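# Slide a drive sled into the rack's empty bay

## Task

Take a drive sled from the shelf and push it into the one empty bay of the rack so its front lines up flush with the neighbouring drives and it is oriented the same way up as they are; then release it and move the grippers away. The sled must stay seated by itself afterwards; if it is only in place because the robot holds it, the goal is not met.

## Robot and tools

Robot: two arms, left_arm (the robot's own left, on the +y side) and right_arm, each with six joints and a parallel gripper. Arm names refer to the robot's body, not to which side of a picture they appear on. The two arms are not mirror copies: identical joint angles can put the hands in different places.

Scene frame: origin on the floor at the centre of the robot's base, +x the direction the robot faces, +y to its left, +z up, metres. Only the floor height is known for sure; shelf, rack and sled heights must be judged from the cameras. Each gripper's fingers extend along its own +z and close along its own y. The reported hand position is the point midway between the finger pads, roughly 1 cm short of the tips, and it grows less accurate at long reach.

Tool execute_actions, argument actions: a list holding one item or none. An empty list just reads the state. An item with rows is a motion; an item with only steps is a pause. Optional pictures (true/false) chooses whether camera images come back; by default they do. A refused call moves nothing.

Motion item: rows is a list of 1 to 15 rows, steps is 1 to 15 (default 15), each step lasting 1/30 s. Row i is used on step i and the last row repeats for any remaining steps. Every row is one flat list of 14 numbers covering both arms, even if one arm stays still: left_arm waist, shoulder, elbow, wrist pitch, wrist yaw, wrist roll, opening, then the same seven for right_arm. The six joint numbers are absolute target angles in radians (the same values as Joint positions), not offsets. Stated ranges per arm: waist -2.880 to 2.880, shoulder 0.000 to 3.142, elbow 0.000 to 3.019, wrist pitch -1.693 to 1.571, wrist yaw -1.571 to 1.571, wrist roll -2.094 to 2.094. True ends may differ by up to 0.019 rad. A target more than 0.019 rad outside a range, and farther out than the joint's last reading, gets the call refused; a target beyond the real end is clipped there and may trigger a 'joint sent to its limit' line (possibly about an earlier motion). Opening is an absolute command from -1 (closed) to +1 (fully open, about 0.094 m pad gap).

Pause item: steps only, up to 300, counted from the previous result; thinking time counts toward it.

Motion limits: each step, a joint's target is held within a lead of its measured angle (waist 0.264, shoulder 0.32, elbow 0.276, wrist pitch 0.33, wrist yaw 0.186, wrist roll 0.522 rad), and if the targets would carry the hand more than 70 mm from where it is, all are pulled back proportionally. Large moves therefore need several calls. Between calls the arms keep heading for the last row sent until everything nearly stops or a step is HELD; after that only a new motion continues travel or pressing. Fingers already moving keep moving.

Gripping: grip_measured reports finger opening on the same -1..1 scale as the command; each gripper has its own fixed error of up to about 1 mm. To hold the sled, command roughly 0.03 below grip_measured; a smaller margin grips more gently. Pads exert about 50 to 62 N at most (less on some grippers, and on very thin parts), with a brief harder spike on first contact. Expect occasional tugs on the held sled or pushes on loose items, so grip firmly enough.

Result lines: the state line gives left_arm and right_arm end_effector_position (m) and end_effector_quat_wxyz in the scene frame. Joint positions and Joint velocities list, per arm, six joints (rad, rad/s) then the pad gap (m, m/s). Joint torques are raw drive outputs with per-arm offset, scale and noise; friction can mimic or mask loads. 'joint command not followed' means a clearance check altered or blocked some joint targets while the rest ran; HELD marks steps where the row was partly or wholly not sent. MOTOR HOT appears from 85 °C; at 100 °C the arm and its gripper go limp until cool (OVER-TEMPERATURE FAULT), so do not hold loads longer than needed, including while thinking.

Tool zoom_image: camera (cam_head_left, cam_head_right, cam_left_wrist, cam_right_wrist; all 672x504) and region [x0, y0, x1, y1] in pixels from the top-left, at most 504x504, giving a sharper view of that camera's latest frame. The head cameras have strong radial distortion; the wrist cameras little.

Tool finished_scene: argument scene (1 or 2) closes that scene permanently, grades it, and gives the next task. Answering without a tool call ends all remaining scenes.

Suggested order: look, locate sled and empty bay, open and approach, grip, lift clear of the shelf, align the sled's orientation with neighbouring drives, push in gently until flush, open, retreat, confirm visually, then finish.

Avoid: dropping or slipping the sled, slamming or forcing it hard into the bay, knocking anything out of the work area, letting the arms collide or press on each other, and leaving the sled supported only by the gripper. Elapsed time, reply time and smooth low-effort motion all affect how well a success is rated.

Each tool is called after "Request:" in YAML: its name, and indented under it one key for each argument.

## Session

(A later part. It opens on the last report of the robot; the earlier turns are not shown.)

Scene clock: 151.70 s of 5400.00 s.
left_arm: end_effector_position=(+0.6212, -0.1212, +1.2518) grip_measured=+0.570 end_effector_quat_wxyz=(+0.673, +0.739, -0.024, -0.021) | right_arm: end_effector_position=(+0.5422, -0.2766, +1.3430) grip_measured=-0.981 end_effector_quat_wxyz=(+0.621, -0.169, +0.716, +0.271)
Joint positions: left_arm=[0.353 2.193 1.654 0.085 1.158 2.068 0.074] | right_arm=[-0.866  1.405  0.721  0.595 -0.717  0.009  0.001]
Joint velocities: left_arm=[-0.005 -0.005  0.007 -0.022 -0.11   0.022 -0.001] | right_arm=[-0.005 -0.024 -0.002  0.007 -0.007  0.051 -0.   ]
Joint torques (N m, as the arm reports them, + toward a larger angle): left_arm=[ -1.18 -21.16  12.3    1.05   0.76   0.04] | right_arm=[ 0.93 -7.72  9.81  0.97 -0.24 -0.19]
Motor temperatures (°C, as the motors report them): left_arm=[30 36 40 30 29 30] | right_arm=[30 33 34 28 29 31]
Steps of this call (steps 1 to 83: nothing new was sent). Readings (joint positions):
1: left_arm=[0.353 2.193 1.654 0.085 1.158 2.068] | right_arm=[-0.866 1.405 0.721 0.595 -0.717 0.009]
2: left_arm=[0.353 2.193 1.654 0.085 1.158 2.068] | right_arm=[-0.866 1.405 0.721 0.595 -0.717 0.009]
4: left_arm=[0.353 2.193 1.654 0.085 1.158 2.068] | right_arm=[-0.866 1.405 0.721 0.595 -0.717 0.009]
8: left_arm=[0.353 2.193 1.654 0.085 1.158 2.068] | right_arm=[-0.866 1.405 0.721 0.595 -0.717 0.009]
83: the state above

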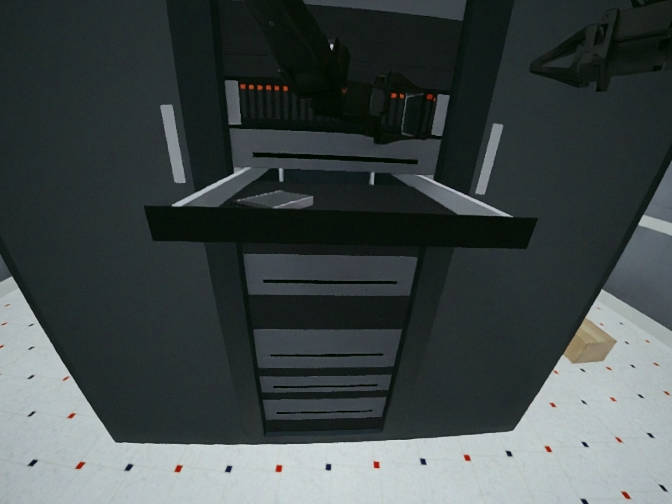

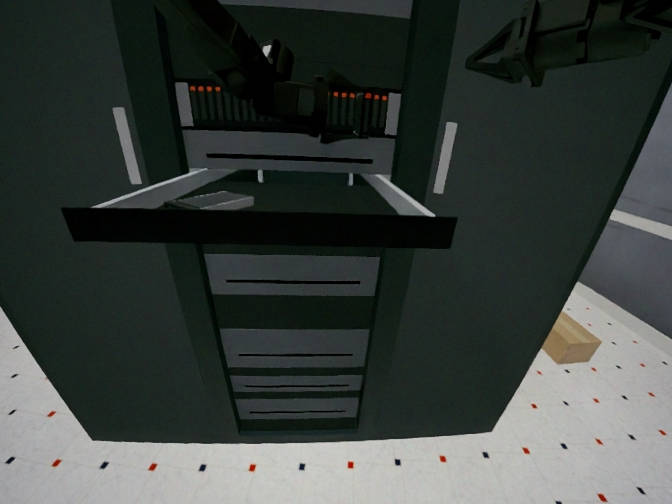

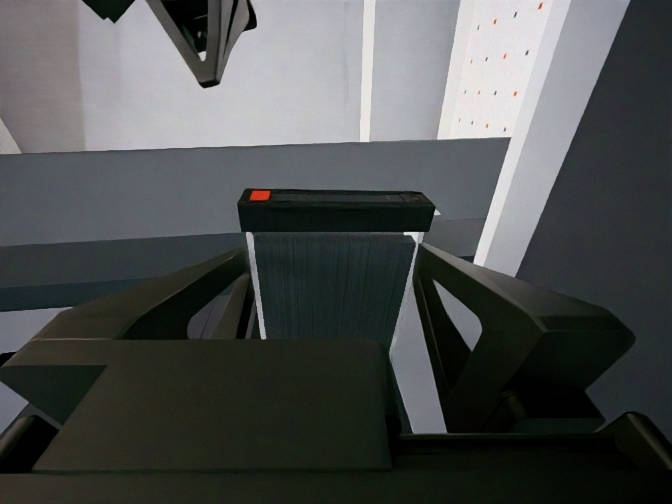

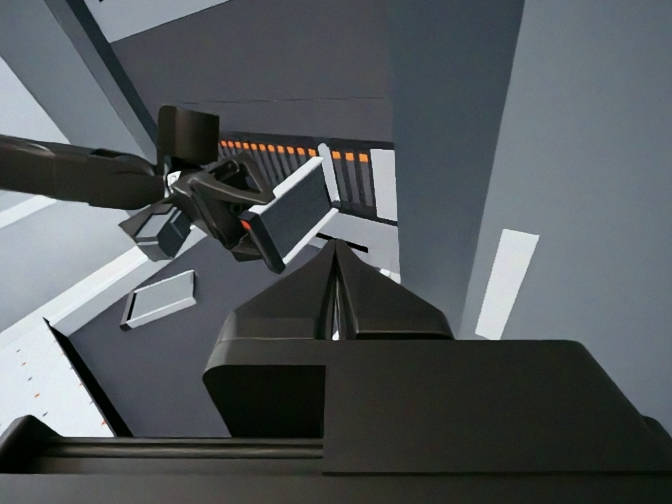

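Request:
execute_actions:
  actions:
    - {"rows": [[0.361,2.195,1.725,0.066,1.166,2.085,0.5,-0.856,1.41,0.75,0.58,-0.72,0.0,-1.0],[0.362,2.198,1.732,0.062,1.167,2.085,0.5,-0.856,1.41,0.75,0.58,-0.72,0.0,-1.0],[0.363,2.201,1.739,0.058,1.168,2.085,0.5,-0.856,1.41,0.75,0.58,-0.72,0.0,-1.0],[0.364,2.204,1.746,0.054,1.169,2.085,0.5,-0.856,1.41,0.75,0.58,-0.72,0.0,-1.0],[0.365,2.207,1.753,0.05,1.17,2.085,0.5,-0.856,1.41,0.75,0.58,-0.72,0.0,-1.0],[0.366,2.21,1.76,0.045,1.171,2.085,0.5,-0.856,1.41,0.75,0.58,-0.72,0.0,-1.0],[0.367,2.213,1.767,0.04,1.172,2.085,0.5,-0.856,1.41,0.75,0.58,-0.72,0.0,-1.0],[0.368,2.216,1.774,0.035,1.173,2.085,0.5,-0.856,1.41,0.75,0.58,-0.72,0.0,-1.0],[0.369,2.219,1.781,0.03,1.174,2.085,0.5,-0.856,1.41,0.75,0.58,-0.72,0.0,-1.0],[0.369,2.221,1.786,0.026,1.174,2.085,0.5,-0.856,1.41,0.75,0.58,-0.72,0.0,-1.0]], "steps": 15}

Scene clock: 156.80 s of 5400.00 s.
left_arm: end_effector_position=(+0.6265, -0.1248, +1.2556) grip_measured=+0.570 end_effector_quat_wxyz=(+0.675, +0.736, -0.027, -0.036) | right_arm: end_effector_position=(+0.5422, -0.2766, +1.3430) grip_measured=-0.981 end_effector_quat_wxyz=(+0.621, -0.169, +0.716, +0.271)
Joint positions: left_arm=[0.353 2.213 1.703 0.04  1.184 2.068 0.074] | right_arm=[-0.866  1.405  0.721  0.595 -0.717  0.009  0.001]
Joint velocities: left_arm=[-0.005 -0.005 -0.002 -0.002  0.007 -0.095  0.001] | right_arm=[-0.005 -0.005 -0.002 -0.012 -0.066 -0.051 -0.001]
Joint torques (N m, as the arm reports them, + toward a larger angle): left_arm=[ -0.56 -20.3   13.81   1.19   0.01   0.03] | right_arm=[ 1.02 -7.66  9.81  0.97 -0.23 -0.18]
Motor temperatures (°C, as the motors report them): left_arm=[30 36 40 30 29 30] | right_arm=[30 33 35 28 29 31]
Steps of this call (steps 1 to 90: nothing new was sent; then 1.60 s passed at rest; steps 91 to 105: all 15 steps of this action). Readings (joint positions):
91: left_arm=[0.353 2.193 1.655 0.084 1.159 2.068] | right_arm=[-0.866 1.405 0.721 0.595 -0.717 0.009]
92: left_arm=[0.353 2.194 1.657 0.082 1.160 2.068] | right_arm=[-0.866 1.405 0.721 0.595 -0.717 0.009]
94: left_arm=[0.353 2.198 1.668 0.075 1.162 2.068] | right_arm=[-0.866 1.405 0.721 0.595 -0.717 0.009]
98: left_arm=[0.354 2.208 1.691 0.056 1.176 2.068] | right_arm=[-0.866 1.405 0.721 0.595 -0.717 0.009]
105: the state above

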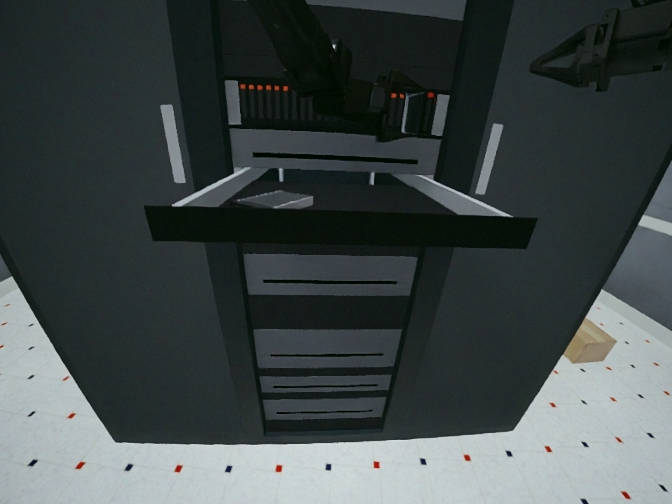

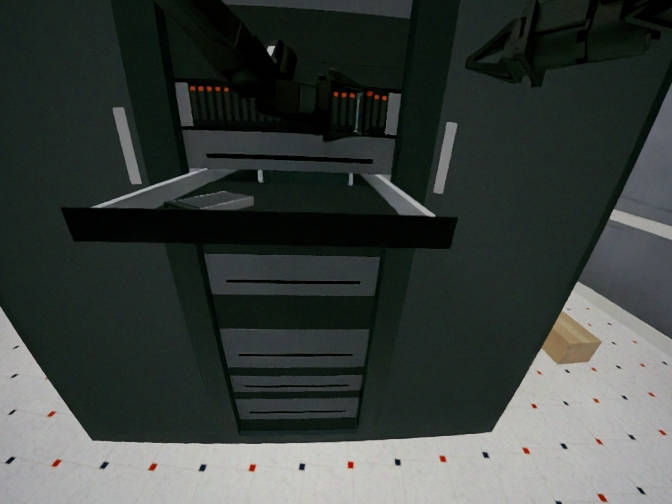

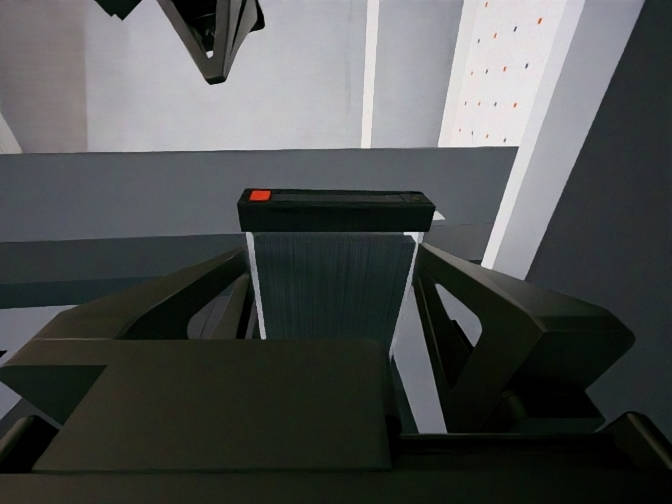

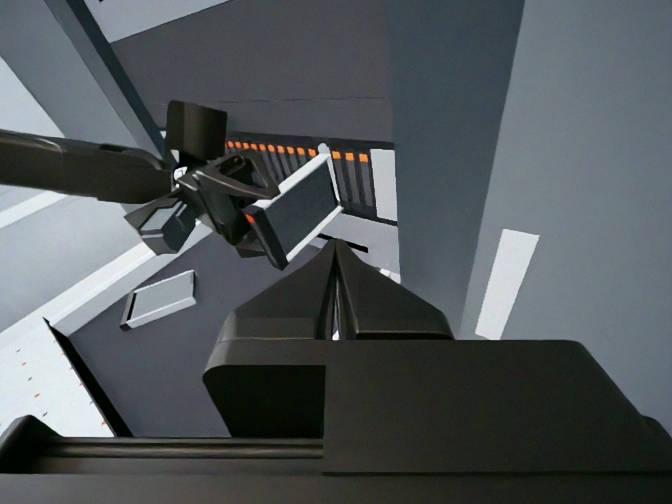

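Request:
zoom_image:
  camera: "cam_right_wrist"
  region: [270, 130, 390, 240]

Request:
zoom_image:
  camera: "cam_head_right"
  region: [300, 70, 410, 150]

Request:
zoom_image:
  camera: "cam_head_left"
  region: [360, 70, 470, 150]

Region (270, 130, 390, 240) of cam_right_wrist's 672x504 image, scaled by 4.200, with more detail than that image has; it fills the top 462 rows of this view, and the rest is white.

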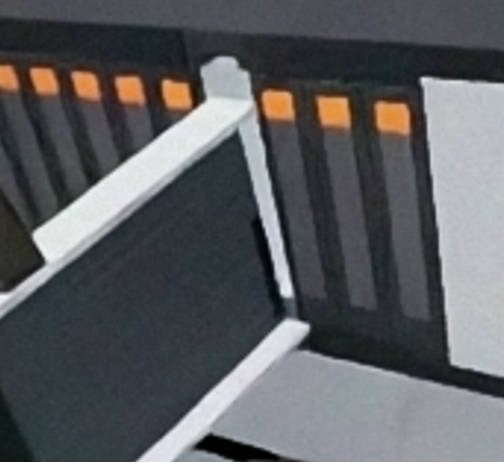

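Region (300, 70, 410, 150) of cam_head_right's 672x504 image, scaled by 4.582, with more detail than that image has; it fills the top 367 rows of this view, and the rest is white.

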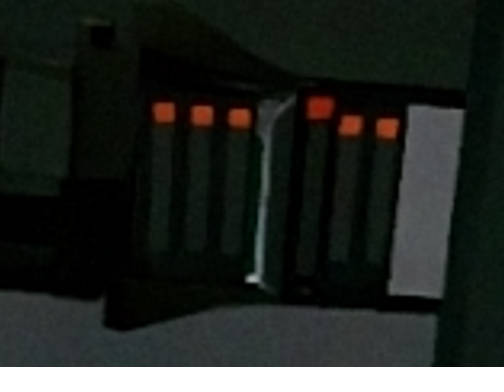

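Region (360, 70, 470, 150) of cam_head_left's 672x504 image, scaled by 4.582, with more detail than that image has; it fills the top 367 rows of this view, and the rest is white.

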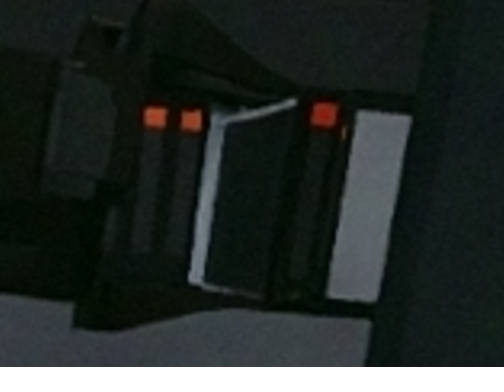

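Request:
execute_actions:
  actions:
    - {"rows": [[0.36,2.208,1.71,0.045,1.175,2.085,0.5,-0.856,1.41,0.75,0.58,-0.72,0.0,-1.0],[0.358,2.202,1.70,0.055,1.17,2.085,0.5,-0.856,1.41,0.75,0.58,-0.72,0.0,-1.0],[0.357,2.196,1.69,0.065,1.165,2.085,0.5,-0.856,1.41,0.75,0.58,-0.72,0.0,-1.0],[0.356,2.19,1.68,0.075,1.16,2.085,0.5,-0.856,1.41,0.75,0.58,-0.72,0.0,-1.0],[0.356,2.186,1.672,0.082,1.155,2.085,0.5,-0.856,1.41,0.75,0.58,-0.72,0.0,-1.0],[0.356,2.182,1.668,0.085,1.152,2.085,0.5,-0.856,1.41,0.75,0.58,-0.72,0.0,-1.0]], "steps": 15}
  pictures: false

Scene clock: 161.63 s of 5400.00 s.
left_arm: end_effector_position=(+0.6175, -0.1215, +1.2314) grip_measured=+0.570 end_effector_quat_wxyz=(+0.664, +0.746, -0.008, -0.041) | right_arm: end_effector_position=(+0.5422, -0.2766, +1.3430) grip_measured=-0.981 end_effector_quat_wxyz=(+0.621, -0.169, +0.716, +0.271)
Joint positions: left_arm=[0.353 2.213 1.651 0.052 1.154 2.068 0.074] | right_arm=[-0.866  1.405  0.721  0.595 -0.717  0.009  0.001]
Joint velocities: left_arm=[ 0.005 -0.024 -0.017  0.002  0.022 -0.11  -0.   ] | right_arm=[-0.015 -0.015  0.007  0.002 -0.022 -0.037 -0.   ]
Joint torques (N m, as the arm reports them, + toward a larger angle): left_arm=[ -1.37 -23.67   8.92   2.7    0.42   0.04] | right_arm=[ 0.99 -7.61  9.81  0.96 -0.23 -0.18]
Motor temperatures (°C, as the motors report them): left_arm=[30 37 41 30 29 30] | right_arm=[30 33 35 28 29 31]
Steps of this call (steps 1 to 15: the robot went on to your last target; steps 16 to 90: nothing new was sent; then 1.33 s passed at rest; steps 91 to 105: all 15 steps of this action). Readings (joint positions):
91: left_arm=[0.353 2.213 1.702 0.040 1.184 2.068] | right_arm=[-0.866 1.405 0.721 0.595 -0.717 0.009]
92: left_arm=[0.353 2.213 1.700 0.040 1.182 2.068] | right_arm=[-0.866 1.405 0.721 0.595 -0.717 0.009]
94: left_arm=[0.353 2.213 1.691 0.041 1.170 2.068] | right_arm=[-0.866 1.405 0.721 0.595 -0.717 0.009]
98: left_arm=[0.353 2.213 1.660 0.049 1.154 2.068] | right_arm=[-0.866 1.405 0.721 0.595 -0.717 0.009]
105: the state above

Request:
execute_actions:
  actions:
    - {"rows": [[0.356,2.176,1.668,0.09,1.152,2.085,0.5,-0.856,1.41,0.75,0.58,-0.72,0.0,-1.0],[0.356,2.17,1.668,0.095,1.152,2.085,0.5,-0.856,1.41,0.75,0.58,-0.72,0.0,-1.0],[0.356,2.165,1.668,0.1,1.152,2.085,0.5,-0.856,1.41,0.75,0.58,-0.72,0.0,-1.0],[0.356,2.16,1.668,0.1,1.152,2.085,0.5,-0.856,1.41,0.75,0.58,-0.72,0.0,-1.0]], "steps": 15}
  pictures: false

Scene clock: 163.03 s of 5400.00 s.
left_arm: end_effector_position=(+0.6199, -0.1206, +1.2477) grip_measured=+0.570 end_effector_quat_wxyz=(+0.669, +0.742, -0.017, -0.027) | right_arm: end_effector_position=(+0.5422, -0.2766, +1.3430) grip_measured=-0.981 end_effector_quat_wxyz=(+0.621, -0.169, +0.716, +0.271)
Joint positions: left_arm=[0.353 2.193 1.651 0.068 1.153 2.068 0.074] | right_arm=[-0.866  1.405  0.721  0.595 -0.717  0.009  0.001]
Joint velocities: left_arm=[-0.015 -0.015 -0.002  0.002 -0.007  0.022  0.   ] | right_arm=[-0.015  0.005 -0.017  0.017  0.007 -0.007 -0.001]
Joint torques (N m, as the arm reports them, + toward a larger angle): left_arm=[ -1.24 -23.7    8.96   2.66   0.43   0.01] | right_arm=[ 0.93 -7.62  9.82  0.94 -0.24 -0.19]
Motor temperatures (°C, as the motors report them): left_arm=[30 37 41 30 29 30] | right_arm=[30 33 35 28 29 31]
Steps of this call (steps 1 to 15: the robot went on to your last target; steps 16 to 27: nothing new was sent; steps 28 to 42: all 15 steps of this action). Readings (joint positions):
28: left_arm=[0.353 2.213 1.651 0.053 1.153 2.068] | right_arm=[-0.866 1.405 0.721 0.595 -0.717 0.009]
29: left_arm=[0.353 2.213 1.651 0.055 1.153 2.068] | right_arm=[-0.866 1.405 0.721 0.595 -0.717 0.009]
31: left_arm=[0.353 2.212 1.651 0.061 1.153 2.068] | right_arm=[-0.866 1.405 0.721 0.595 -0.717 0.009]
35: left_arm=[0.353 2.204 1.651 0.065 1.153 2.068] | right_arm=[-0.866 1.405 0.721 0.595 -0.717 0.009]
42: the state above

Request:
execute_actions:
  actions:
    - {"rows": [[0.356,2.156,1.668,0.103,1.158,2.085,0.5,-0.856,1.41,0.75,0.58,-0.72,0.0,-1.0],[0.356,2.152,1.668,0.106,1.162,2.085,0.5,-0.856,1.41,0.75,0.58,-0.72,0.0,-1.0],[0.356,2.147,1.668,0.107,1.164,2.085,0.5,-0.856,1.41,0.75,0.58,-0.72,0.0,-1.0]], "steps": 15}

Scene clock: 164.53 s of 5400.00 s.
left_arm: end_effector_position=(+0.6201, -0.1202, +1.2558) grip_measured=+0.570 end_effector_quat_wxyz=(+0.673, +0.739, -0.023, -0.023) | right_arm: end_effector_position=(+0.5422, -0.2766, +1.3430) grip_measured=-0.981 end_effector_quat_wxyz=(+0.621, -0.169, +0.716, +0.271)
Joint positions: left_arm=[0.353 2.184 1.651 0.074 1.158 2.068 0.074] | right_arm=[-0.866  1.405  0.721  0.595 -0.717  0.009  0.001]
Joint velocities: left_arm=[-0.005 -0.005 -0.007 -0.007 -0.007 -0.007 -0.001] | right_arm=[-0.015  0.005  0.017 -0.002  0.007 -0.095  0.001]
Joint torques (N m, as the arm reports them, + toward a larger angle): left_arm=[ -1.26 -24.08   9.04   2.86   0.82   0.02] | right_arm=[ 1.02 -7.57  9.79  0.95 -0.22 -0.19]
Motor temperatures (°C, as the motors report them): left_arm=[30 37 41 30 29 30] | right_arm=[30 33 35 28 29 31]
Steps of this call (steps 1 to 15: the robot went on to your last target; steps 16 to 30: nothing new was sent; steps 31 to 45: all 15 steps of this action). Readings (joint positions):
31: left_arm=[0.353 2.193 1.651 0.068 1.153 2.068] | right_arm=[-0.866 1.405 0.721 0.595 -0.717 0.009]
32: left_arm=[0.353 2.193 1.651 0.069 1.154 2.068] | right_arm=[-0.866 1.405 0.721 0.595 -0.717 0.009]
34: left_arm=[0.353 2.192 1.651 0.071 1.157 2.068] | right_arm=[-0.866 1.405 0.721 0.595 -0.717 0.009]
38: left_arm=[0.353 2.188 1.651 0.073 1.157 2.068] | right_arm=[-0.866 1.405 0.721 0.595 -0.717 0.009]
45: the state above

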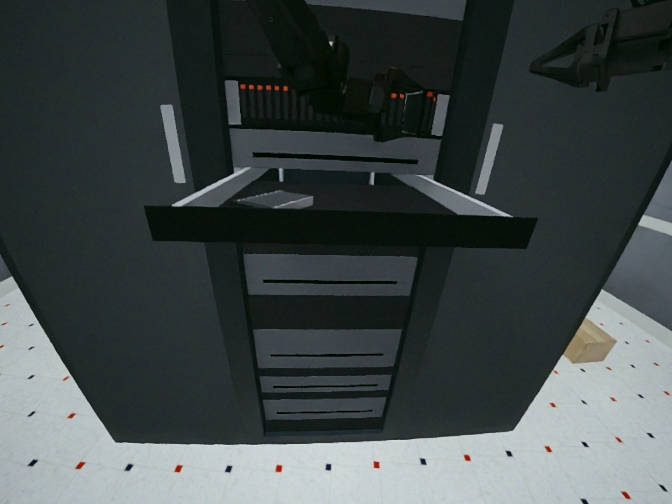

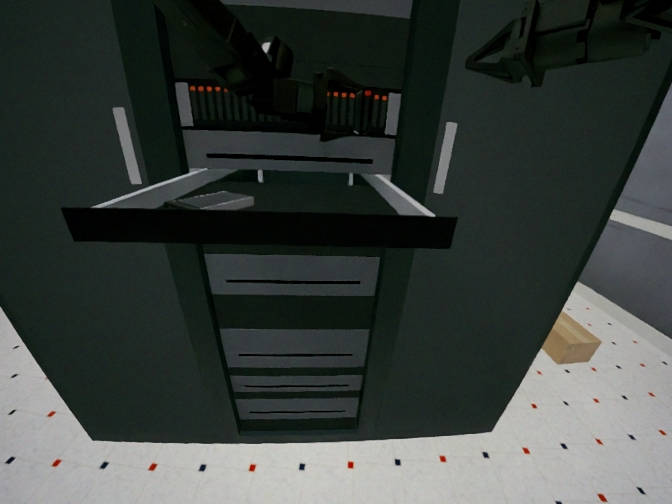

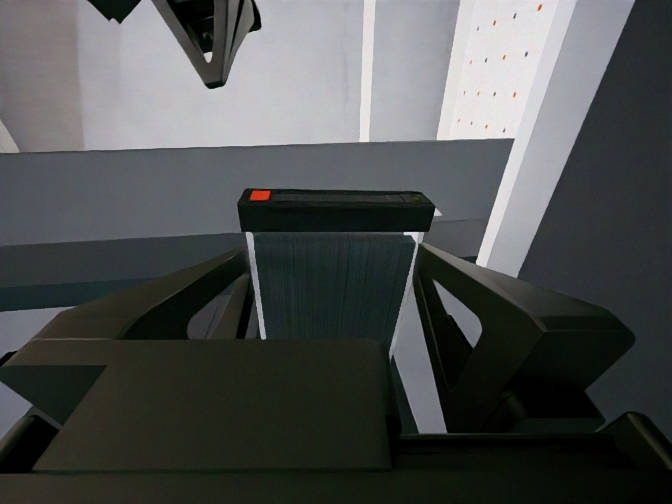

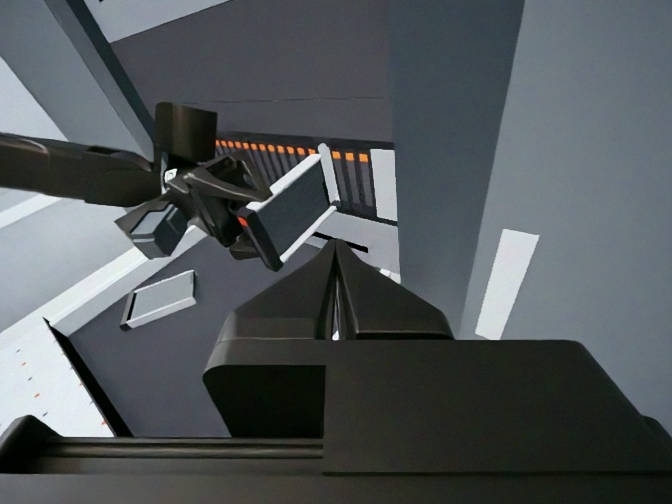

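Request:
execute_actions:
  actions:
    - {"rows": [[0.356,2.147,1.685,0.09,1.164,2.085,0.5,-0.856,1.41,0.75,0.58,-0.72,0.0,-1.0],[0.356,2.147,1.70,0.075,1.164,2.085,0.5,-0.856,1.41,0.75,0.58,-0.72,0.0,-1.0],[0.356,2.147,1.708,0.06,1.164,2.085,0.5,-0.856,1.41,0.75,0.58,-0.72,0.0,-1.0],[0.356,2.147,1.716,0.05,1.164,2.085,0.5,-0.856,1.41,0.75,0.58,-0.72,0.0,-1.0]], "steps": 15}
  pictures: false

Scene clock: 166.03 s of 5400.00 s.
left_arm: end_effector_position=(+0.6203, -0.1202, +1.2560) grip_measured=+0.570 end_effector_quat_wxyz=(+0.672, +0.740, -0.021, -0.025) | right_arm: end_effector_position=(+0.5422, -0.2766, +1.3430) grip_measured=-0.981 end_effector_quat_wxyz=(+0.621, -0.169, +0.716, +0.271)
Joint positions: left_arm=[0.353 2.184 1.654 0.065 1.158 2.068 0.074] | right_arm=[-0.866  1.405  0.721  0.595 -0.717  0.009  0.001]
Joint velocities: left_arm=[-0.015  0.005 -0.002 -0.027  0.022 -0.037 -0.001] | right_arm=[-0.005  0.005 -0.002 -0.017  0.022 -0.095  0.   ]
Joint torques (N m, as the arm reports them, + toward a larger angle): left_arm=[ -1.34 -24.48  12.32   0.98   0.78  -0.01] | right_arm=[ 0.99 -7.66  9.81  0.99 -0.23 -0.19]
Motor temperatures (°C, as the motors report them): left_arm=[30 37 41 30 29 30] | right_arm=[30 33 35 28 29 31]
Steps of this call (steps 1 to 15: the robot went on to your last target; steps 16 to 30: nothing new was sent; steps 31 to 45: all 15 steps of this action). Readings (joint positions):
31: left_arm=[0.353 2.184 1.651 0.074 1.158 2.068] | right_arm=[-0.866 1.405 0.721 0.595 -0.717 0.009]
32: left_arm=[0.353 2.184 1.651 0.074 1.158 2.068] | right_arm=[-0.866 1.405 0.721 0.595 -0.717 0.009]
34: left_arm=[0.353 2.184 1.651 0.073 1.158 2.068] | right_arm=[-0.866 1.405 0.721 0.595 -0.717 0.009]
38: left_arm=[0.353 2.184 1.653 0.066 1.158 2.068] | right_arm=[-0.866 1.405 0.721 0.595 -0.717 0.009]
45: the state above

Request:
execute_actions:
  actions:
    - {"rows": [[0.356,2.147,1.721,0.05,1.164,2.085,0.5,-0.856,1.41,0.75,0.58,-0.72,0.0,-1.0],[0.356,2.147,1.726,0.049,1.164,2.085,0.5,-0.856,1.41,0.75,0.58,-0.72,0.0,-1.0],[0.356,2.147,1.731,0.048,1.164,2.085,0.5,-0.856,1.41,0.75,0.58,-0.72,0.0,-1.0]], "steps": 15}

Scene clock: 167.03 s of 5400.00 s.
left_arm: end_effector_position=(+0.6250, -0.1214, +1.2646) grip_measured=+0.570 end_effector_quat_wxyz=(+0.674, +0.738, -0.026, -0.019) | right_arm: end_effector_position=(+0.5422, -0.2766, +1.3430) grip_measured=-0.981 end_effector_quat_wxyz=(+0.621, -0.169, +0.716, +0.271)
Joint positions: left_arm=[0.353 2.182 1.672 0.063 1.158 2.068 0.074] | right_arm=[-0.866  1.405  0.721  0.595 -0.717  0.009  0.001]
Joint velocities: left_arm=[ 0.005 -0.005 -0.007 -0.002  0.037  0.051 -0.   ] | right_arm=[-0.015 -0.015 -0.002  0.012 -0.007  0.022 -0.001]
Joint torques (N m, as the arm reports them, + toward a larger angle): left_arm=[ -1.2  -24.06  12.33   1.02   0.76   0.02] | right_arm=[ 1.   -7.71  9.8   0.96 -0.23 -0.19]
Motor temperatures (°C, as the motors report them): left_arm=[30 37 41 30 29 30] | right_arm=[30 33 35 28 29 31]
Steps of this call (steps 1 to 15: the robot went on to your last target; steps 16 to 30: all 15 steps of this action). Readings (joint positions):
16: left_arm=[0.353 2.184 1.654 0.065 1.158 2.068] | right_arm=[-0.866 1.405 0.721 0.595 -0.717 0.009]
17: left_arm=[0.353 2.184 1.655 0.065 1.158 2.068] | right_arm=[-0.866 1.405 0.721 0.595 -0.717 0.009]
19: left_arm=[0.353 2.184 1.659 0.063 1.158 2.068] | right_arm=[-0.866 1.405 0.721 0.595 -0.717 0.009]
23: left_arm=[0.353 2.183 1.670 0.063 1.158 2.068] | right_arm=[-0.866 1.405 0.721 0.595 -0.717 0.009]
30: the state above

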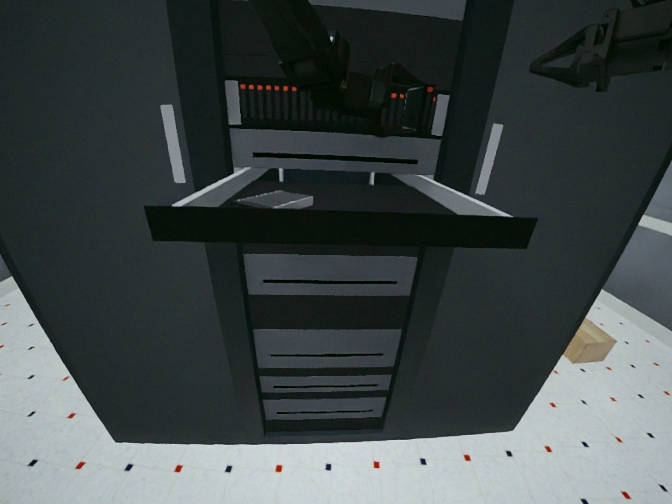

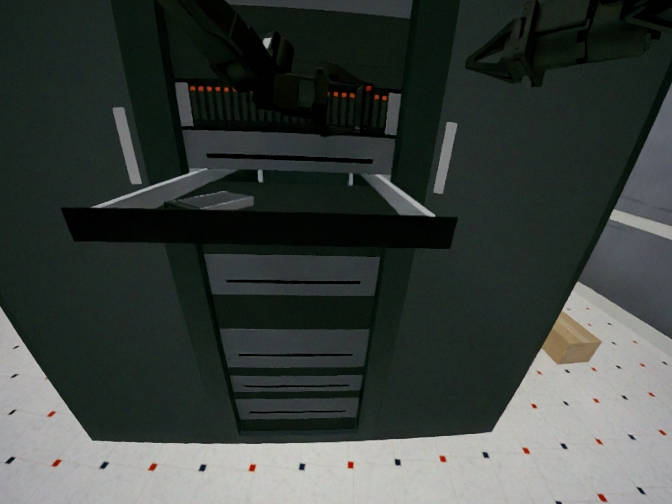

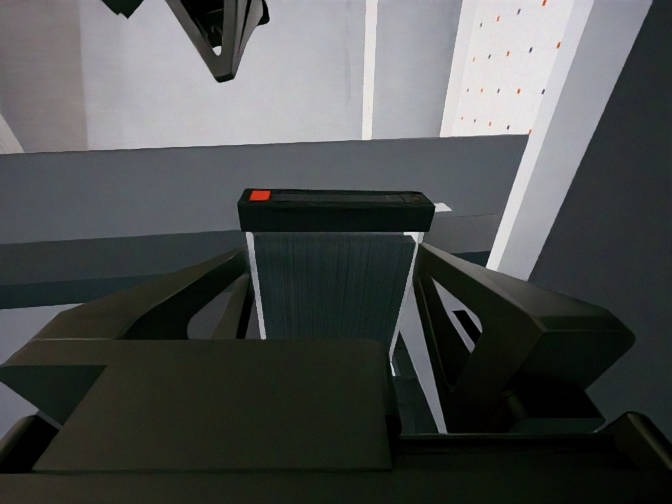

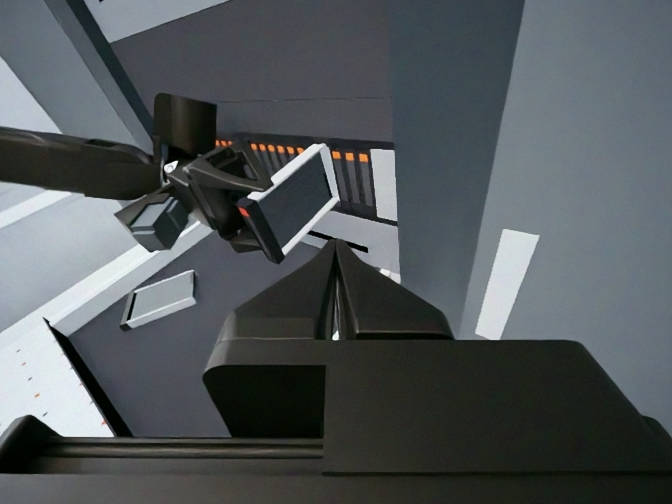

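Request:
zoom_image:
  camera: "cam_right_wrist"
  region: [270, 130, 390, 240]

Request:
zoom_image:
  camera: "cam_head_right"
  region: [300, 70, 410, 150]

Request:
zoom_image:
  camera: "cam_head_left"
  region: [360, 70, 470, 150]

Region (270, 130, 390, 240) of cam_right_wrist's 672x504 image, scaled by 4.200, with more detail than that image has; it fills the top 462 rows of this view, and the rest is white.

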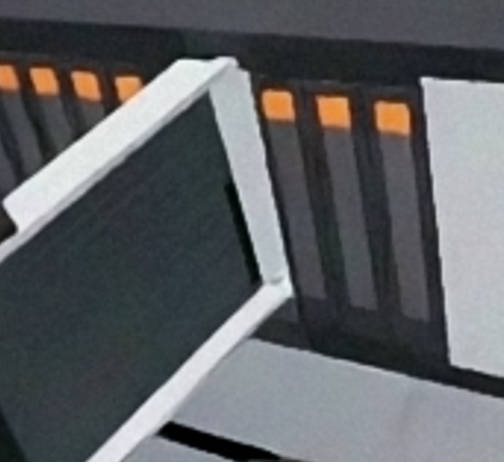

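Region (300, 70, 410, 150) of cam_head_right's 672x504 image, scaled by 4.582, with more detail than that image has; it fills the top 367 rows of this view, and the rest is white.

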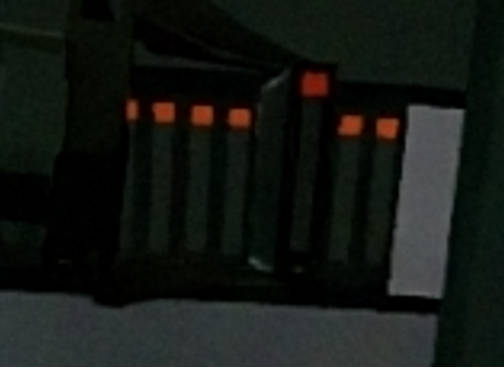

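Region (360, 70, 470, 150) of cam_head_left's 672x504 image, scaled by 4.582, with more detail than that image has; it fills the top 367 rows of this view, and the rest is white.

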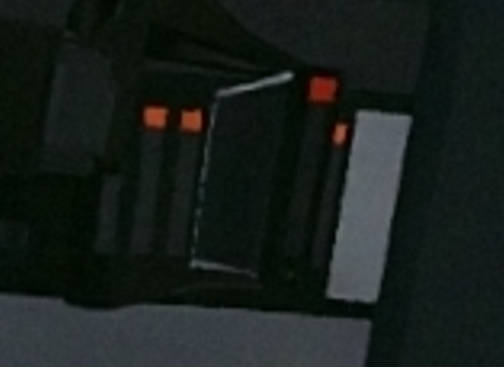

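Request:
execute_actions:
  actions:
    - {"rows": [[0.356,2.165,1.731,0.055,1.164,2.085,0.5,-0.856,1.41,0.75,0.58,-0.72,0.0,-1.0],[0.356,2.178,1.731,0.055,1.164,2.085,0.5,-0.856,1.41,0.75,0.58,-0.72,0.0,-1.0],[0.356,2.183,1.731,0.055,1.164,2.085,0.5,-0.856,1.41,0.75,0.58,-0.72,0.0,-1.0],[0.356,2.187,1.731,0.055,1.164,2.085,0.5,-0.856,1.41,0.75,0.58,-0.72,0.0,-1.0],[0.356,2.19,1.731,0.055,1.164,2.085,0.5,-0.856,1.41,0.75,0.58,-0.72,0.0,-1.0]], "steps": 15}
  pictures: false

Scene clock: 171.83 s of 5400.00 s.
left_arm: end_effector_position=(+0.6247, -0.1219, +1.2585) grip_measured=+0.570 end_effector_quat_wxyz=(+0.673, +0.739, -0.024, -0.022) | right_arm: end_effector_position=(+0.5422, -0.2766, +1.3430) grip_measured=-0.981 end_effector_quat_wxyz=(+0.621, -0.169, +0.716, +0.271)
Joint positions: left_arm=[0.353 2.191 1.672 0.063 1.158 2.068 0.074] | right_arm=[-0.866  1.405  0.721  0.595 -0.717  0.009  0.001]
Joint velocities: left_arm=[-0.005 -0.015 -0.017  0.007 -0.007 -0.051 -0.   ] | right_arm=[-0.015  0.005  0.007  0.012 -0.095 -0.037  0.001]
Joint torques (N m, as the arm reports them, + toward a larger angle): left_arm=[ -1.19 -21.55  11.92   1.31   0.79   0.02] | right_arm=[ 0.99 -7.64  9.82  0.95 -0.23 -0.18]
Motor temperatures (°C, as the motors report them): left_arm=[30 38 41 30 29 30] | right_arm=[30 33 35 28 29 31]
Steps of this call (steps 1 to 15: the robot went on to your last target; steps 16 to 90: nothing new was sent; then 1.30 s passed at rest; steps 91 to 105: all 15 steps of this action). Readings (joint positions):
91: left_arm=[0.353 2.182 1.672 0.063 1.158 2.068] | right_arm=[-0.866 1.405 0.721 0.595 -0.717 0.009]
92: left_arm=[0.353 2.182 1.672 0.063 1.158 2.068] | right_arm=[-0.866 1.405 0.721 0.595 -0.717 0.009]
94: left_arm=[0.353 2.183 1.672 0.063 1.158 2.068] | right_arm=[-0.866 1.405 0.721 0.595 -0.717 0.009]
98: left_arm=[0.353 2.185 1.672 0.063 1.158 2.068] | right_arm=[-0.866 1.405 0.721 0.595 -0.717 0.009]
105: the state above

Request:
execute_actions:
  actions:
    - {"rows": [[0.36,2.192,1.736,0.048,1.165,2.085,0.5,-0.856,1.41,0.75,0.58,-0.72,0.0,-1.0],[0.361,2.194,1.74,0.046,1.166,2.085,0.5,-0.856,1.41,0.75,0.58,-0.72,0.0,-1.0],[0.362,2.197,1.745,0.043,1.167,2.085,0.5,-0.856,1.41,0.75,0.58,-0.72,0.0,-1.0],[0.363,2.199,1.75,0.041,1.168,2.085,0.5,-0.856,1.41,0.75,0.58,-0.72,0.0,-1.0],[0.364,2.202,1.755,0.038,1.169,2.085,0.5,-0.856,1.41,0.75,0.58,-0.72,0.0,-1.0],[0.365,2.204,1.76,0.036,1.17,2.085,0.5,-0.856,1.41,0.75,0.58,-0.72,0.0,-1.0],[0.366,2.207,1.765,0.033,1.171,2.085,0.5,-0.856,1.41,0.75,0.58,-0.72,0.0,-1.0],[0.367,2.209,1.77,0.031,1.172,2.085,0.5,-0.856,1.41,0.75,0.58,-0.72,0.0,-1.0],[0.368,2.212,1.775,0.028,1.173,2.085,0.5,-0.856,1.41,0.75,0.58,-0.72,0.0,-1.0],[0.37,2.214,1.78,0.025,1.174,2.085,0.5,-0.856,1.41,0.75,0.58,-0.72,0.0,-1.0],[0.371,2.216,1.783,0.023,1.174,2.085,0.5,-0.856,1.41,0.75,0.58,-0.72,0.0,-1.0],[0.372,2.218,1.786,0.021,1.174,2.085,0.5,-0.856,1.41,0.75,0.58,-0.72,0.0,-1.0]], "steps": 15}

Scene clock: 173.87 s of 5400.00 s.
left_arm: end_effector_position=(+0.6308, -0.1233, +1.2600) grip_measured=+0.570 end_effector_quat_wxyz=(+0.674, +0.738, -0.025, -0.024) | right_arm: end_effector_position=(+0.5422, -0.2766, +1.3430) grip_measured=-0.981 end_effector_quat_wxyz=(+0.621, -0.169, +0.716, +0.271)
Joint positions: left_arm=[0.355 2.206 1.703 0.046 1.166 2.068 0.074] | right_arm=[-0.866  1.405  0.721  0.595 -0.717  0.009  0.001]
Joint velocities: left_arm=[-0.005 -0.005 -0.012 -0.007 -0.022 -0.11  -0.001] | right_arm=[-0.015 -0.015  0.012  0.012  0.007 -0.051 -0.001]
Joint torques (N m, as the arm reports them, + toward a larger angle): left_arm=[ -0.69 -20.05  14.01   0.65   0.8    0.02] | right_arm=[ 0.98 -7.65  9.82  0.94 -0.23 -0.19]
Motor temperatures (°C, as the motors report them): left_arm=[30 38 41 30 29 30] | right_arm=[30 33 35 28 29 31]
Steps of this call (steps 1 to 15: the robot went on to your last target; steps 16 to 46: nothing new was sent; steps 47 to 61: all 15 steps of this action). Readings (joint positions):
47: left_arm=[0.353 2.191 1.672 0.063 1.158 2.068] | right_arm=[-0.866 1.405 0.721 0.595 -0.717 0.009]
48: left_arm=[0.353 2.191 1.672 0.063 1.159 2.068] | right_arm=[-0.866 1.405 0.721 0.595 -0.717 0.009]
50: left_arm=[0.353 2.193 1.677 0.059 1.161 2.068] | right_arm=[-0.866 1.405 0.721 0.595 -0.717 0.009]
54: left_arm=[0.354 2.203 1.698 0.050 1.164 2.068] | right_arm=[-0.866 1.405 0.721 0.595 -0.717 0.009]
61: the state above

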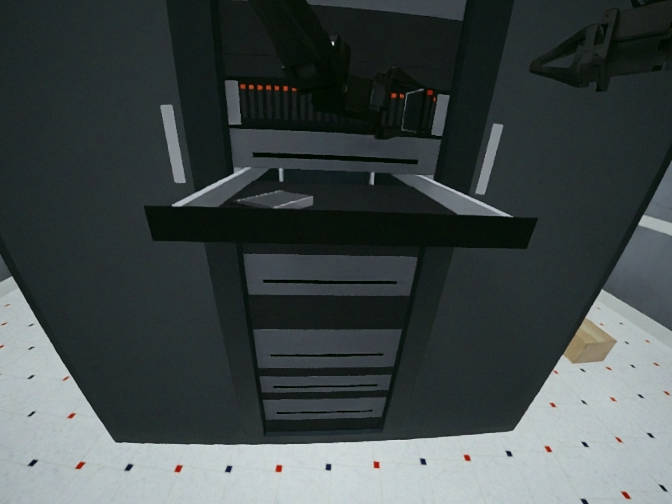

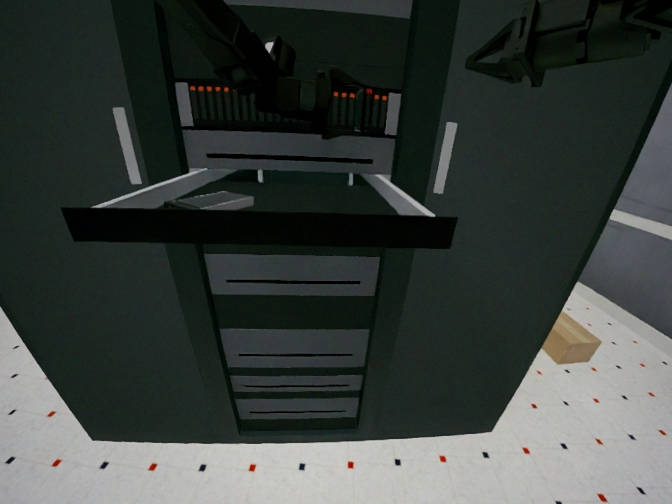

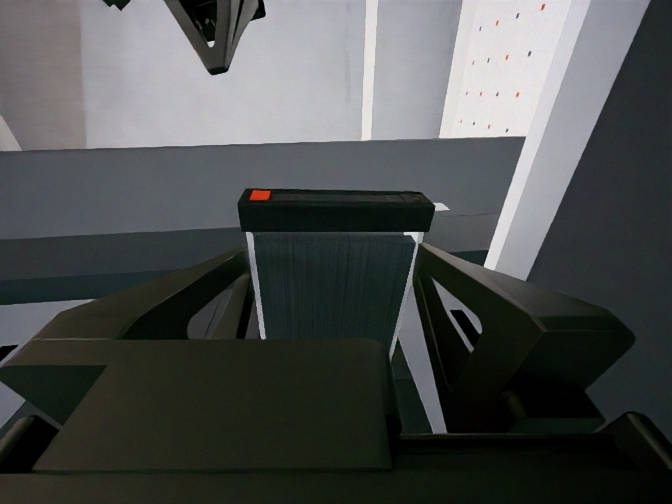

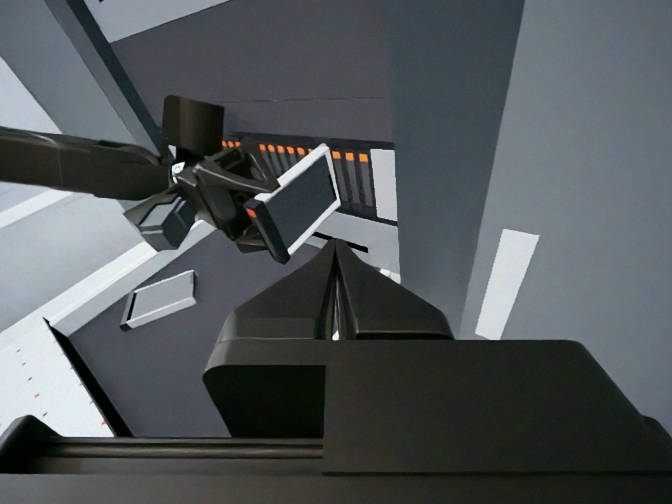

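Request:
zoom_image:
  camera: "cam_right_wrist"
  region: [270, 130, 390, 240]

Request:
zoom_image:
  camera: "cam_head_right"
  region: [300, 70, 410, 150]

Request:
zoom_image:
  camera: "cam_head_left"
  region: [360, 70, 470, 150]

Region (270, 130, 390, 240) of cam_right_wrist's 672x504 image, scaled by 4.200, with more detail than that image has; it fills the top 462 rows of this view, and the rest is white.

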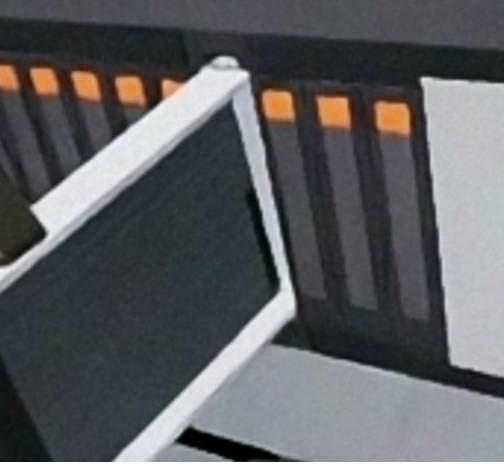

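Region (300, 70, 410, 150) of cam_head_right's 672x504 image, scaled by 4.582, with more detail than that image has; it fills the top 367 rows of this view, and the rest is white.

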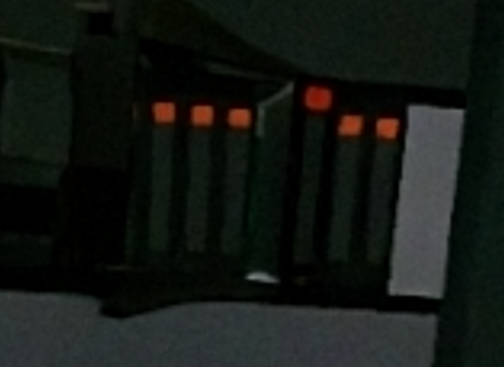

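Region (360, 70, 470, 150) of cam_head_left's 672x504 image, scaled by 4.582, with more detail than that image has; it fills the top 367 rows of this view, and the rest is white.

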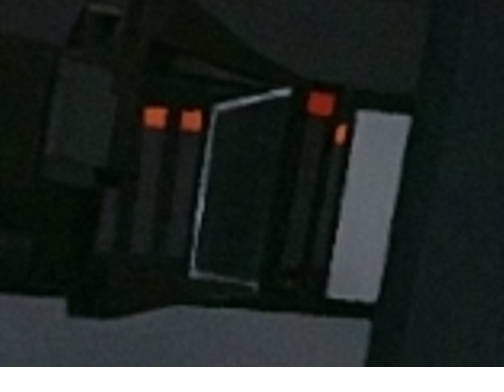

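Request:
execute_actions:
  actions:
    - {"rows": [[0.365,2.208,1.75,0.035,1.172,2.085,0.5,-0.856,1.41,0.75,0.58,-0.72,0.0,-1.0],[0.365,2.208,1.74,0.035,1.172,2.085,0.5,-0.856,1.41,0.75,0.58,-0.72,0.0,-1.0],[0.365,2.208,1.74,0.035,1.172,2.085,0.5,-0.856,1.41,0.75,0.58,-0.72,0.0,-1.0],[0.365,2.208,1.74,0.035,1.172,2.085,0.5,-0.856,1.41,0.75,0.58,-0.72,0.0,-1.0],[0.365,2.209,1.74,0.035,1.172,2.085,0.5,-0.856,1.41,0.75,0.58,-0.72,0.0,-1.0],[0.365,2.21,1.74,0.035,1.172,2.085,0.5,-0.856,1.41,0.75,0.58,-0.72,0.0,-1.0]], "steps": 15}
  pictures: false

Scene clock: 178.50 s of 5400.00 s.
left_arm: end_effector_position=(+0.6308, -0.1233, +1.2600) grip_measured=+0.570 end_effector_quat_wxyz=(+0.674, +0.738, -0.025, -0.024) | right_arm: end_effector_position=(+0.5422, -0.2766, +1.3430) grip_measured=-0.981 end_effector_quat_wxyz=(+0.621, -0.169, +0.716, +0.271)
Joint positions: left_arm=[0.355 2.206 1.703 0.046 1.166 2.068 0.074] | right_arm=[-0.866  1.405  0.721  0.595 -0.717  0.009  0.001]
Joint velocities: left_arm=[-0.005 -0.015 -0.007 -0.017 -0.066 -0.081  0.   ] | right_arm=[ 0.005  0.005 -0.002 -0.002 -0.022  0.051  0.   ]
Joint torques (N m, as the arm reports them, + toward a larger angle): left_arm=[ -0.57 -21.32  10.54   1.16   0.72  -0.02] | right_arm=[ 1.01 -7.63  9.82  0.97 -0.23 -0.18]
Motor temperatures (°C, as the motors report them): left_arm=[30 38 42 30 29 30] | right_arm=[30 33 35 28 29 31]
Steps of this call (steps 1 to 15: the robot went on to your last target; steps 16 to 90: nothing new was sent; then 1.13 s passed at rest; steps 91 to 105: all 15 steps of this action). Readings (joint positions):
91: left_arm=[0.355 2.206 1.703 0.046 1.166 2.068] | right_arm=[-0.866 1.405 0.721 0.595 -0.717 0.009]
92: left_arm=[0.355 2.206 1.703 0.046 1.166 2.068] | right_arm=[-0.866 1.405 0.721 0.595 -0.717 0.009]
94: left_arm=[0.355 2.206 1.703 0.046 1.166 2.068] | right_arm=[-0.866 1.405 0.721 0.595 -0.717 0.009]
98: left_arm=[0.355 2.206 1.703 0.046 1.166 2.068] | right_arm=[-0.866 1.405 0.721 0.595 -0.717 0.009]
105: the state above

Request:
execute_actions:
  actions:
    - {"rows": [[0.365,2.212,1.74,0.035,1.172,2.085,0.5,-0.856,1.41,0.75,0.58,-0.72,0.0,-1.0],[0.365,2.214,1.74,0.035,1.172,2.085,0.5,-0.856,1.41,0.75,0.58,-0.72,0.0,-1.0],[0.365,2.216,1.74,0.035,1.172,2.085,0.5,-0.856,1.41,0.75,0.58,-0.72,0.0,-1.0]], "steps": 15}
  pictures: false

Scene clock: 179.57 s of 5400.00 s.
left_arm: end_effector_position=(+0.6308, -0.1233, +1.2600) grip_measured=+0.570 end_effector_quat_wxyz=(+0.674, +0.738, -0.025, -0.024) | right_arm: end_effector_position=(+0.5422, -0.2766, +1.3430) grip_measured=-0.981 end_effector_quat_wxyz=(+0.621, -0.169, +0.716, +0.271)
Joint positions: left_arm=[0.355 2.206 1.703 0.046 1.166 2.068 0.074] | right_arm=[-0.866  1.405  0.721  0.595 -0.717  0.009  0.001]
Joint velocities: left_arm=[-0.005 -0.005 -0.007  0.007 -0.051 -0.022  0.   ] | right_arm=[ 0.005 -0.005  0.007  0.007  0.007  0.051  0.001]
Joint torques (N m, as the arm reports them, + toward a larger angle): left_arm=[ -0.61 -20.41  10.55   1.15   0.74  -0.04] | right_arm=[ 1.01 -7.58  9.83  0.97 -0.23 -0.19]
Motor temperatures (°C, as the motors report them): left_arm=[30 38 42 30 29 30] | right_arm=[30 33 35 28 29 31]
Steps of this call (steps 1 to 15: the robot went on to your last target; steps 16 to 17: nothing new was sent; steps 18 to 32: all 15 steps of this action). Readings (joint positions):
18: left_arm=[0.355 2.206 1.703 0.046 1.166 2.068] | right_arm=[-0.866 1.405 0.721 0.595 -0.717 0.009]
19: left_arm=[0.355 2.206 1.703 0.046 1.166 2.068] | right_arm=[-0.866 1.405 0.721 0.595 -0.717 0.009]
21: left_arm=[0.355 2.206 1.703 0.046 1.166 2.068] | right_arm=[-0.866 1.405 0.721 0.595 -0.717 0.009]
25: left_arm=[0.355 2.206 1.703 0.046 1.166 2.068] | right_arm=[-0.866 1.405 0.721 0.595 -0.717 0.009]
32: the state above

Request:
execute_actions:
  actions:
    - {"rows": [[0.362,2.206,1.71,0.04,1.172,2.085,0.5,-0.856,1.41,0.75,0.58,-0.72,0.0,-1.0],[0.362,2.206,1.70,0.04,1.172,2.085,0.5,-0.856,1.41,0.75,0.58,-0.72,0.0,-1.0],[0.362,2.206,1.695,0.04,1.172,2.085,0.5,-0.856,1.41,0.75,0.58,-0.72,0.0,-1.0],[0.362,2.206,1.69,0.04,1.172,2.085,0.5,-0.856,1.41,0.75,0.58,-0.72,0.0,-1.0],[0.362,2.206,1.686,0.04,1.172,2.085,0.5,-0.856,1.41,0.75,0.58,-0.72,0.0,-1.0]], "steps": 15}
  pictures: false

Scene clock: 187.87 s of 5400.00 s.
left_arm: end_effector_position=(+0.6275, -0.1219, +1.2543) grip_measured=+0.570 end_effector_quat_wxyz=(+0.673, +0.739, -0.028, -0.024) | right_arm: end_effector_position=(+0.5422, -0.2766, +1.3430) grip_measured=-0.981 end_effector_quat_wxyz=(+0.621, -0.169, +0.716, +0.271)
Joint positions: left_arm=[0.356 2.206 1.69  0.046 1.168 2.085 0.074] | right_arm=[-0.866  1.405  0.721  0.595 -0.717  0.009  0.001]
Joint velocities: left_arm=[ 0.005 -0.005  0.002  0.007 -0.051 -0.007 -0.001] | right_arm=[ 0.015 -0.005 -0.007 -0.017  0.022 -0.007  0.001]
Joint torques (N m, as the arm reports them, + toward a larger angle): left_arm=[ -1.14 -21.04   7.83   1.44   0.64  -0.19] | right_arm=[ 0.99 -7.64  9.81  0.99 -0.23 -0.19]
Motor temperatures (°C, as the motors report them): left_arm=[30 38 41 30 29 30] | right_arm=[30 33 35 28 29 31]
Steps of this call (steps 1 to 15: the robot went on to your last target; steps 16 to 90: nothing new was sent; then 4.80 s passed at rest; steps 91 to 105: all 15 steps of this action). Readings (joint positions):
91: left_arm=[0.355 2.206 1.701 0.046 1.166 2.068] | right_arm=[-0.866 1.405 0.721 0.595 -0.717 0.009]
92: left_arm=[0.355 2.206 1.700 0.046 1.166 2.068] | right_arm=[-0.866 1.405 0.721 0.595 -0.717 0.009]
94: left_arm=[0.356 2.206 1.694 0.046 1.167 2.069] | right_arm=[-0.866 1.405 0.721 0.595 -0.717 0.009]
98: left_arm=[0.356 2.206 1.691 0.046 1.168 2.082] | right_arm=[-0.866 1.405 0.721 0.595 -0.717 0.009]
105: the state above

Request:
execute_actions:
  actions:
    - {"rows": [[0.362,2.206,1.72,0.04,1.172,2.085,0.5,-0.856,1.41,0.75,0.58,-0.72,0.0,-1.0],[0.362,2.206,1.745,0.04,1.172,2.085,0.5,-0.856,1.41,0.75,0.58,-0.72,0.0,-1.0],[0.363,2.207,1.752,0.039,1.172,2.085,0.5,-0.856,1.41,0.75,0.58,-0.72,0.0,-1.0],[0.364,2.208,1.756,0.038,1.172,2.085,0.5,-0.856,1.41,0.75,0.58,-0.72,0.0,-1.0],[0.365,2.21,1.76,0.037,1.172,2.085,0.5,-0.856,1.41,0.75,0.58,-0.72,0.0,-1.0],[0.366,2.212,1.764,0.036,1.172,2.085,0.5,-0.856,1.41,0.75,0.58,-0.72,0.0,-1.0],[0.367,2.214,1.768,0.035,1.172,2.085,0.5,-0.856,1.41,0.75,0.58,-0.72,0.0,-1.0],[0.368,2.216,1.772,0.034,1.173,2.085,0.5,-0.856,1.41,0.75,0.58,-0.72,0.0,-1.0],[0.369,2.218,1.776,0.033,1.173,2.085,0.5,-0.856,1.41,0.75,0.58,-0.72,0.0,-1.0],[0.37,2.22,1.78,0.032,1.174,2.085,0.5,-0.856,1.41,0.75,0.58,-0.72,0.0,-1.0],[0.371,2.221,1.785,0.03,1.174,2.085,0.5,-0.856,1.41,0.75,0.58,-0.72,0.0,-1.0]], "steps": 15}
  pictures: false

Scene clock: 190.00 s of 5400.00 s.
left_arm: end_effector_position=(+0.6299, -0.1223, +1.2556) grip_measured=+0.570 end_effector_quat_wxyz=(+0.674, +0.738, -0.030, -0.022) | right_arm: end_effector_position=(+0.5422, -0.2766, +1.3430) grip_measured=-0.981 end_effector_quat_wxyz=(+0.621, -0.169, +0.716, +0.271)
Joint positions: left_arm=[0.357 2.209 1.699 0.046 1.169 2.085 0.074] | right_arm=[-0.866  1.405  0.721  0.595 -0.717  0.009  0.001]
Joint velocities: left_arm=[ 0.005 -0.034 -0.007 -0.007 -0.066 -0.051 -0.   ] | right_arm=[ 0.005 -0.015 -0.012  0.007  0.007 -0.007  0.   ]
Joint torques (N m, as the arm reports them, + toward a larger angle): left_arm=[ -0.02 -20.27  14.15   0.96   0.68  -0.13] | right_arm=[ 1.01 -7.64  9.81  0.95 -0.23 -0.18]
Motor temperatures (°C, as the motors report them): left_arm=[30 38 41 30 29 30] | right_arm=[30 33 35 28 29 31]
Steps of this call (steps 1 to 15: the robot went on to your last target; steps 16 to 49: nothing new was sent; steps 50 to 64: all 15 steps of this action). Readings (joint positions):
50: left_arm=[0.356 2.206 1.690 0.046 1.168 2.085] | right_arm=[-0.866 1.405 0.721 0.595 -0.717 0.009]
51: left_arm=[0.356 2.206 1.691 0.046 1.169 2.085] | right_arm=[-0.866 1.405 0.721 0.595 -0.717 0.009]
53: left_arm=[0.356 2.206 1.693 0.046 1.169 2.085] | right_arm=[-0.866 1.405 0.721 0.595 -0.717 0.009]
57: left_arm=[0.357 2.208 1.698 0.046 1.169 2.085] | right_arm=[-0.866 1.405 0.721 0.595 -0.717 0.009]
64: the state above


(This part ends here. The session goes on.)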